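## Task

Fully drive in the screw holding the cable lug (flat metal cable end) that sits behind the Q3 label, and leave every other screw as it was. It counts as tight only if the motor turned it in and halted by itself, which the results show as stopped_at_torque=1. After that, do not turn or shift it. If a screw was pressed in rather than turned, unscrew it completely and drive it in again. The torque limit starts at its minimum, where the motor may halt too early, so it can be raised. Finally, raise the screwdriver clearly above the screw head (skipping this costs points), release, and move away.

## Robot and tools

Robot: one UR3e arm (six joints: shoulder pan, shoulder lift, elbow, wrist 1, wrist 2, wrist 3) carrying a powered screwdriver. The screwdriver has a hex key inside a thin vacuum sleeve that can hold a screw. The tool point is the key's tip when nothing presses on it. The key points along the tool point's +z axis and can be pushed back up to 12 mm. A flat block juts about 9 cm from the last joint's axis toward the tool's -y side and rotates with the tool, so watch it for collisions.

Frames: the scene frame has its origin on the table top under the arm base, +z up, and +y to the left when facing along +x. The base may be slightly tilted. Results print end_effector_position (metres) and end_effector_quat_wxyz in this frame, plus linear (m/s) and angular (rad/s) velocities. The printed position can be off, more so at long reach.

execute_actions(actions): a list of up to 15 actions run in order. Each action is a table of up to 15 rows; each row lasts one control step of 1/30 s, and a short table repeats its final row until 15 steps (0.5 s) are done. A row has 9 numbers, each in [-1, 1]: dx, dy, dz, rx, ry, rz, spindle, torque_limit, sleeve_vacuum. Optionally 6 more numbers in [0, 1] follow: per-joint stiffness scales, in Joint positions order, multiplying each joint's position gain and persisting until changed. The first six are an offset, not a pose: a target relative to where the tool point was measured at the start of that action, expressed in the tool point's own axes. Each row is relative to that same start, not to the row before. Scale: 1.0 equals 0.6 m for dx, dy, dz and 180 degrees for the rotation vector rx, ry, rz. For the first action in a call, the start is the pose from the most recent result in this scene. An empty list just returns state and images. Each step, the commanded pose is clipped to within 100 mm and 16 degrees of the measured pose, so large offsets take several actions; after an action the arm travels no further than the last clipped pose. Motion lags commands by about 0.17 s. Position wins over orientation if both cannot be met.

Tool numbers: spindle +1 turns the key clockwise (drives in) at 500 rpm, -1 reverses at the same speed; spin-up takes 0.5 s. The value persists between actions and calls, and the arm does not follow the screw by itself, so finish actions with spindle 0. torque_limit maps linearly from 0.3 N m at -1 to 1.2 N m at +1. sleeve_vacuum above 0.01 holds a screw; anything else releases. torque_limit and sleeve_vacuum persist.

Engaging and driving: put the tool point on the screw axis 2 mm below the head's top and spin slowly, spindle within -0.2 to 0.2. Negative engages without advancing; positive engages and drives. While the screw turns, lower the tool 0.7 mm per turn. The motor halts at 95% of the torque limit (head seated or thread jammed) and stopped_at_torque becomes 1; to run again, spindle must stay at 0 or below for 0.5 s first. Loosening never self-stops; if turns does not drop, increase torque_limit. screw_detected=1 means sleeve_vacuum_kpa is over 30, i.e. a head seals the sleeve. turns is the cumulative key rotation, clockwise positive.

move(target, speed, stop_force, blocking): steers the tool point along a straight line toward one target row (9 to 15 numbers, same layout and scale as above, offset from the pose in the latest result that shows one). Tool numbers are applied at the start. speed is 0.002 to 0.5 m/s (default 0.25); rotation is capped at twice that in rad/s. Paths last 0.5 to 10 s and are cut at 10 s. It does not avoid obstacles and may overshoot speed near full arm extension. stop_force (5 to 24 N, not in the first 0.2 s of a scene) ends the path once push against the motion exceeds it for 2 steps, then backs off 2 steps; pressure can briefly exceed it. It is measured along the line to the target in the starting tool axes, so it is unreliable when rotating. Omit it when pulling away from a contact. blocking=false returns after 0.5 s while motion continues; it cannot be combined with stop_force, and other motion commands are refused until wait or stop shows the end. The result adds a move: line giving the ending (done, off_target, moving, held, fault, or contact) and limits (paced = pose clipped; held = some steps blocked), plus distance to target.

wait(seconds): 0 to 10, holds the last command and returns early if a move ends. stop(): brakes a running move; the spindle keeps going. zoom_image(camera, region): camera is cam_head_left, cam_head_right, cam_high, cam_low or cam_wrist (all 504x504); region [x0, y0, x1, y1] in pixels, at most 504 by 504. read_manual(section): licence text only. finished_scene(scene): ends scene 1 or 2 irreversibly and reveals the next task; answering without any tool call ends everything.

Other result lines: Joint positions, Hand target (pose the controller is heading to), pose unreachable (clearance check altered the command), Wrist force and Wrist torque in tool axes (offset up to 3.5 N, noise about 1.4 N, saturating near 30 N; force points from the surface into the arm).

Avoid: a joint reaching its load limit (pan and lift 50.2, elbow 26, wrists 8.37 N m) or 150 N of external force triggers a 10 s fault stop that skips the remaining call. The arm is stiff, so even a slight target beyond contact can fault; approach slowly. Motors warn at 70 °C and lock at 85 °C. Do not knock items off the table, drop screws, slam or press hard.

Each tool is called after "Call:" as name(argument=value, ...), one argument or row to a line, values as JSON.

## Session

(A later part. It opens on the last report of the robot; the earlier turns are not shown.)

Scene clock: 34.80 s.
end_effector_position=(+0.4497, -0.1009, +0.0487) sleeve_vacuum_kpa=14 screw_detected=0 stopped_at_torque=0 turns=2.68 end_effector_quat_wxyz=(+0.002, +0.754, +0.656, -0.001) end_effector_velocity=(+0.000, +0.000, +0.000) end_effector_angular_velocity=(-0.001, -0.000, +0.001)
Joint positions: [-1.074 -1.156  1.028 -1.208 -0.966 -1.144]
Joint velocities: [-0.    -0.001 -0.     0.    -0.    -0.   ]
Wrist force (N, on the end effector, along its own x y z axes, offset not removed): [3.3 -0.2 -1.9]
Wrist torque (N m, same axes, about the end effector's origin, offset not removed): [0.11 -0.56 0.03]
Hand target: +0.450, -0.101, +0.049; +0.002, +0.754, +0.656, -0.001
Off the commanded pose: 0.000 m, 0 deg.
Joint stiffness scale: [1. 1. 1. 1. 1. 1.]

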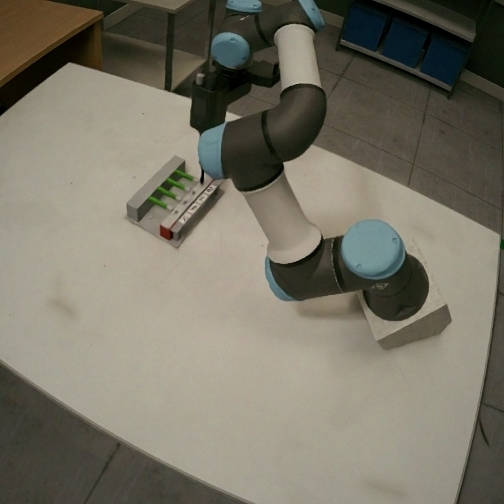

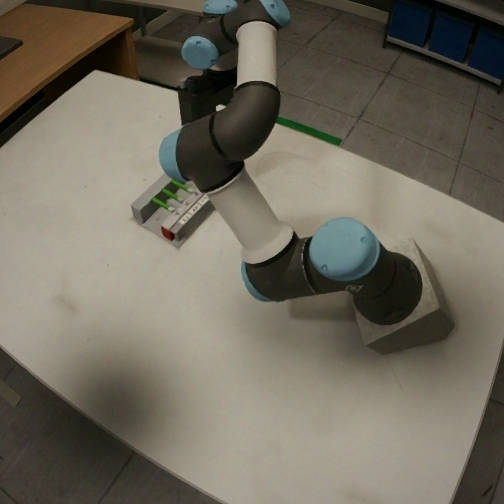

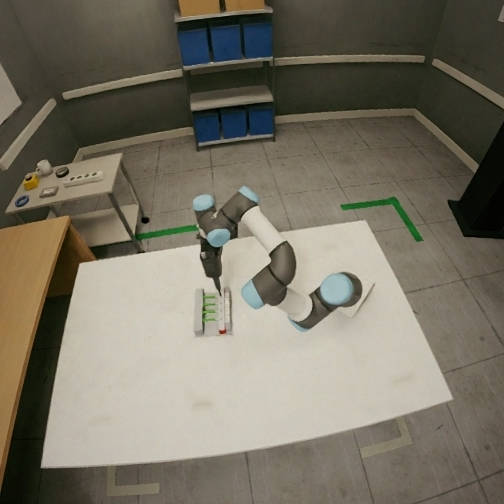

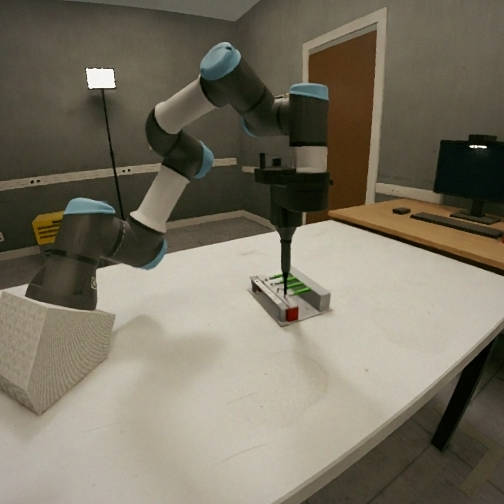

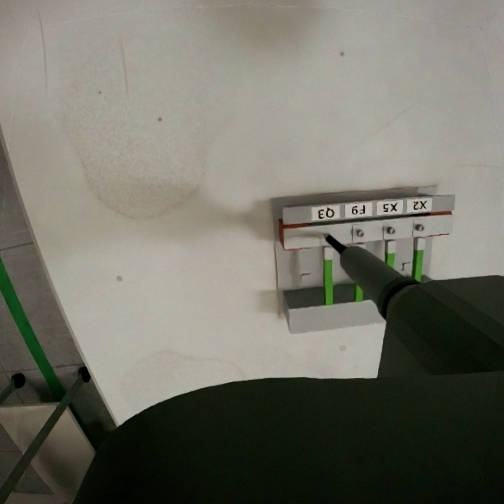

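Call:
move(
  target=[0.002,-0.002,0.005,0,0,0,0.15,0.4,1],
  speed=0.002,
)

Call:
zoom_image(
  camera="cam_wrist",
  region=[285,195,369,279],
)

Scene clock: 38.57 s.
end_effector_position=(+0.4488, -0.1007, +0.0472) sleeve_vacuum_kpa=40 screw_detected=1 stopped_at_torque=0 turns=5.07 end_effector_quat_wxyz=(+0.004, +0.754, +0.657, -0.002) end_effector_velocity=(+0.000, +0.000, -0.000) end_effector_angular_velocity=(-0.002, -0.001, +0.001)
Joint positions: [-1.074 -1.166  1.049 -1.224 -0.966 -1.142]
Joint velocities: [ 0.001 -0.004  0.007 -0.007  0.001  0.002]
Wrist force (N, on the end effector, along its own x y z axes, offset not removed): [1.2 -1.0 -1.1]
Wrist torque (N m, same axes, about the end effector's origin, offset not removed): [-0.36 -0.10 0.13]
Hand target: +0.449, -0.100, +0.046; +0.002, +0.754, +0.656, -0.001
Off the commanded pose: 0.002 m, 0 deg.
Joint stiffness scale: [1. 1. 1. 1. 1. 1.]
move: done

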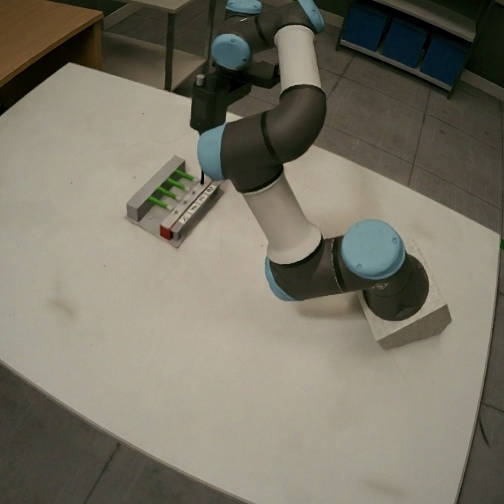

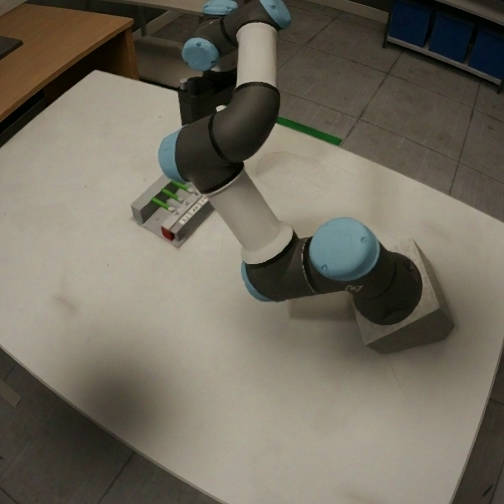

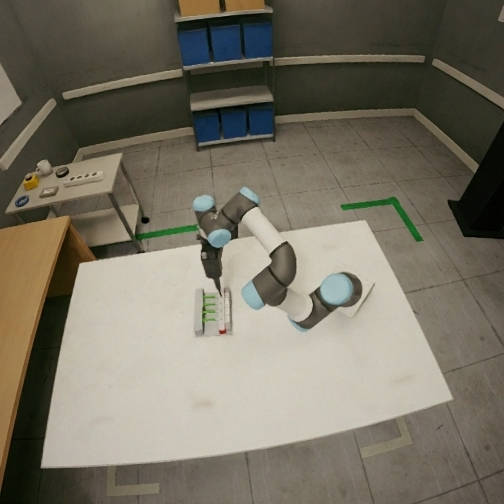

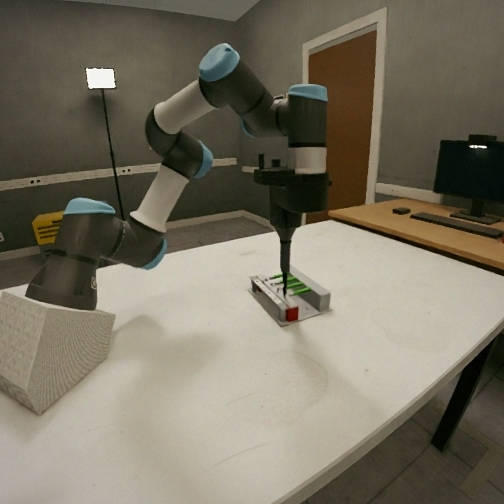

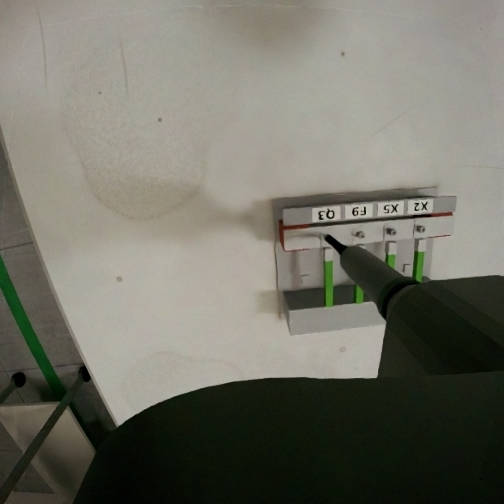

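Region (285, 195, 369, 279) of cam_wrist's 504x504 image, scaled by 6.000, with more detail than that image has.

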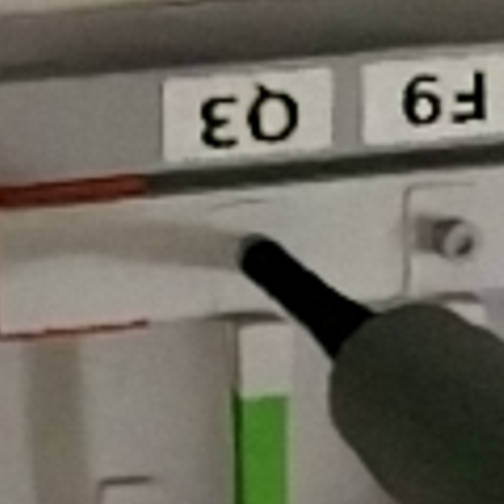

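Call:
move(
  target=[0.001,0,0.013,0,0,0,0.2,0.4,1],
  speed=0.003,
)

Scene clock: 42.60 s.
end_effector_position=(+0.4489, -0.1009, +0.0411) sleeve_vacuum_kpa=40 screw_detected=1 stopped_at_torque=1 turns=8.44 end_effector_quat_wxyz=(+0.005, +0.753, +0.657, -0.003) end_effector_velocity=(-0.000, +0.000, -0.002) end_effector_angular_velocity=(+0.000, +0.001, +0.001)
Joint positions: [-1.065 -1.173  1.083 -1.261 -0.964 -1.131]
Joint velocities: [ 0.002 -0.001  0.008 -0.008 -0.     0.002]
Wrist force (N, on the end effector, along its own x y z axes, offset not removed): [2.6 0.2 -4.8]
Wrist torque (N m, same axes, about the end effector's origin, offset not removed): [0.23 -0.18 -0.11]
Hand target: +0.449, -0.100, +0.039; +0.004, +0.754, +0.657, -0.002
Off the commanded pose: 0.002 m, 0 deg.
Joint stiffness scale: [1. 1. 1. 1. 1. 1.]
move: done

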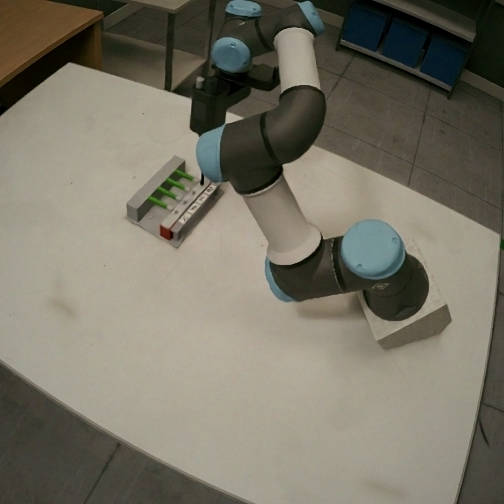

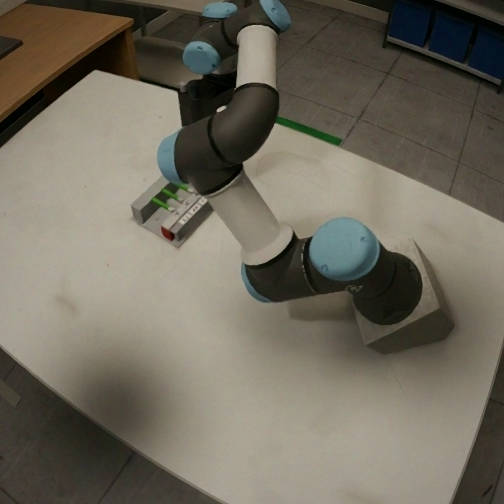

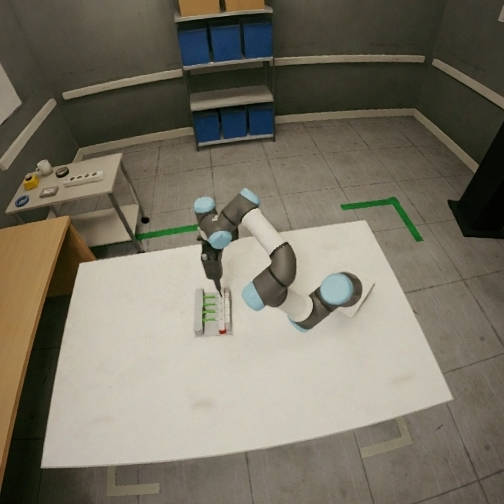

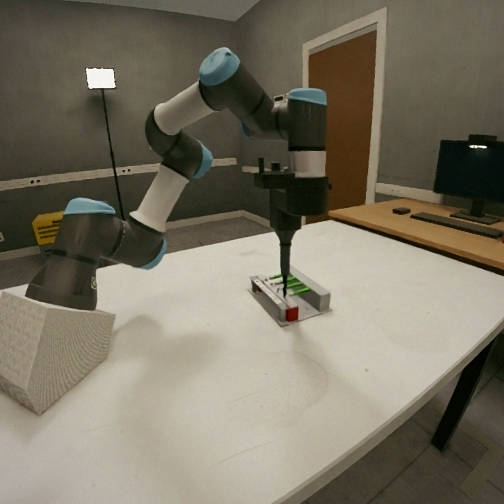

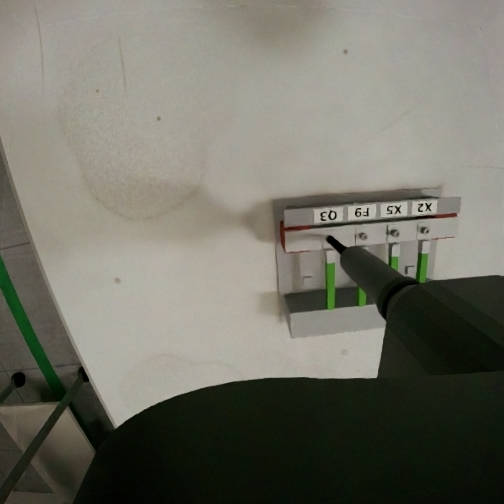

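Call:
move(
  target=[0,0,-0.12,0,0,0,0,0.4,0],
  speed=0.06,
)

Call:
zoom_image(
  camera="cam_low",
  region=[250,255,320,325],
)

Call:
finished_scene(
  scene=1,
)

Scene clock: 46.57 s.
end_effector_position=(+0.4497, -0.1021, +0.1127) sleeve_vacuum_kpa=0 screw_detected=0 stopped_at_torque=1 turns=8.44 end_effector_quat_wxyz=(+0.009, +0.754, +0.657, -0.003) end_effector_velocity=(-0.001, +0.005, +0.003) end_effector_angular_velocity=(+0.021, +0.016, -0.003)
Joint positions: [-1.171 -1.073  0.628 -0.844 -0.986 -1.249]
Joint velocities: [ 0.006  0.05  -0.101  0.075 -0.01  -0.006]
Wrist force (N, on the end effector, along its own x y z axes, offset not removed): [0.4 -0.1 1.7]
Wrist torque (N m, same axes, about the end effector's origin, offset not removed): [-0.13 0.07 0.02]
Hand target: +0.449, -0.100, +0.113; +0.005, +0.754, +0.657, -0.003
Off the commanded pose: 0.002 m, 0 deg.
Joint stiffness scale: [1. 1. 1. 1. 1. 1.]
move: done

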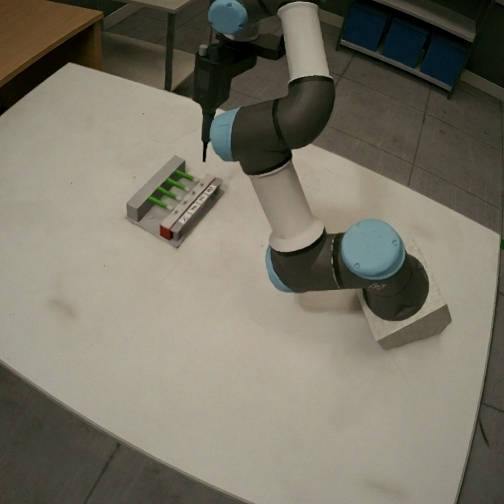

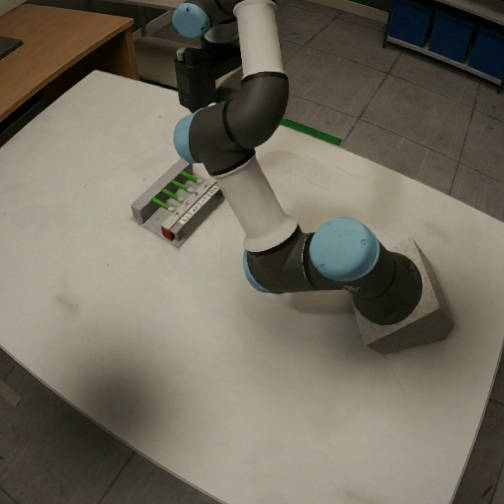

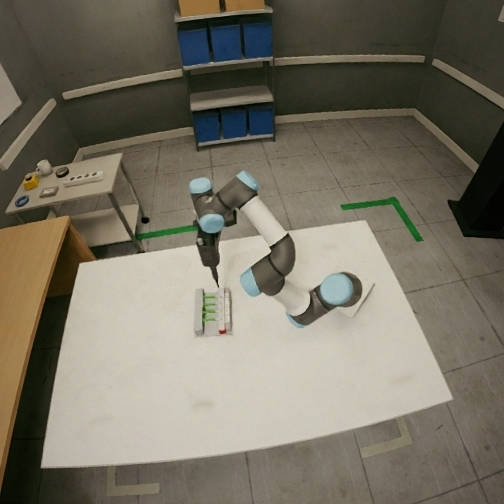

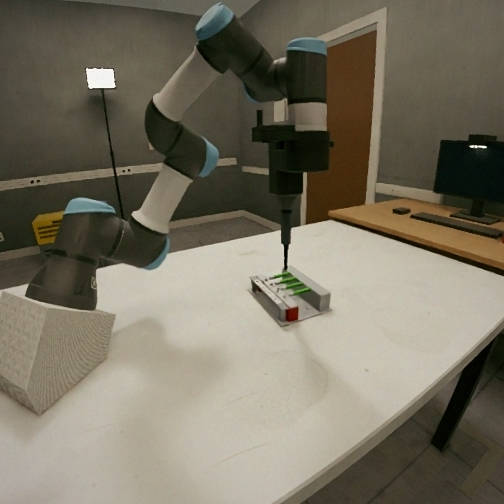

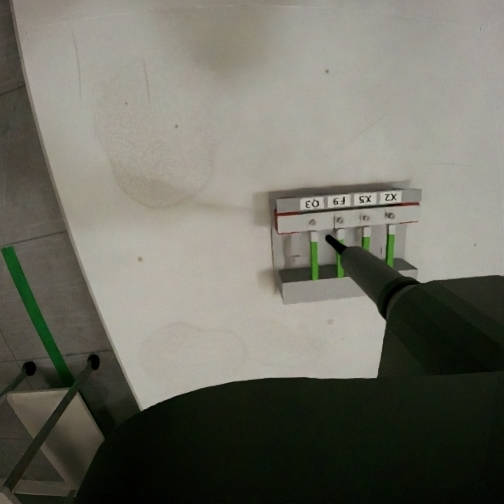

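Region (250, 255, 320, 325) of cam_low's 504x504 image, scaled by 7.200, with more detail than that image has.

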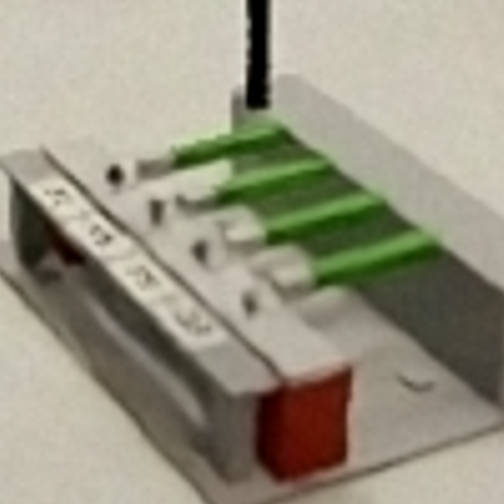

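The scene is finished: the task was done.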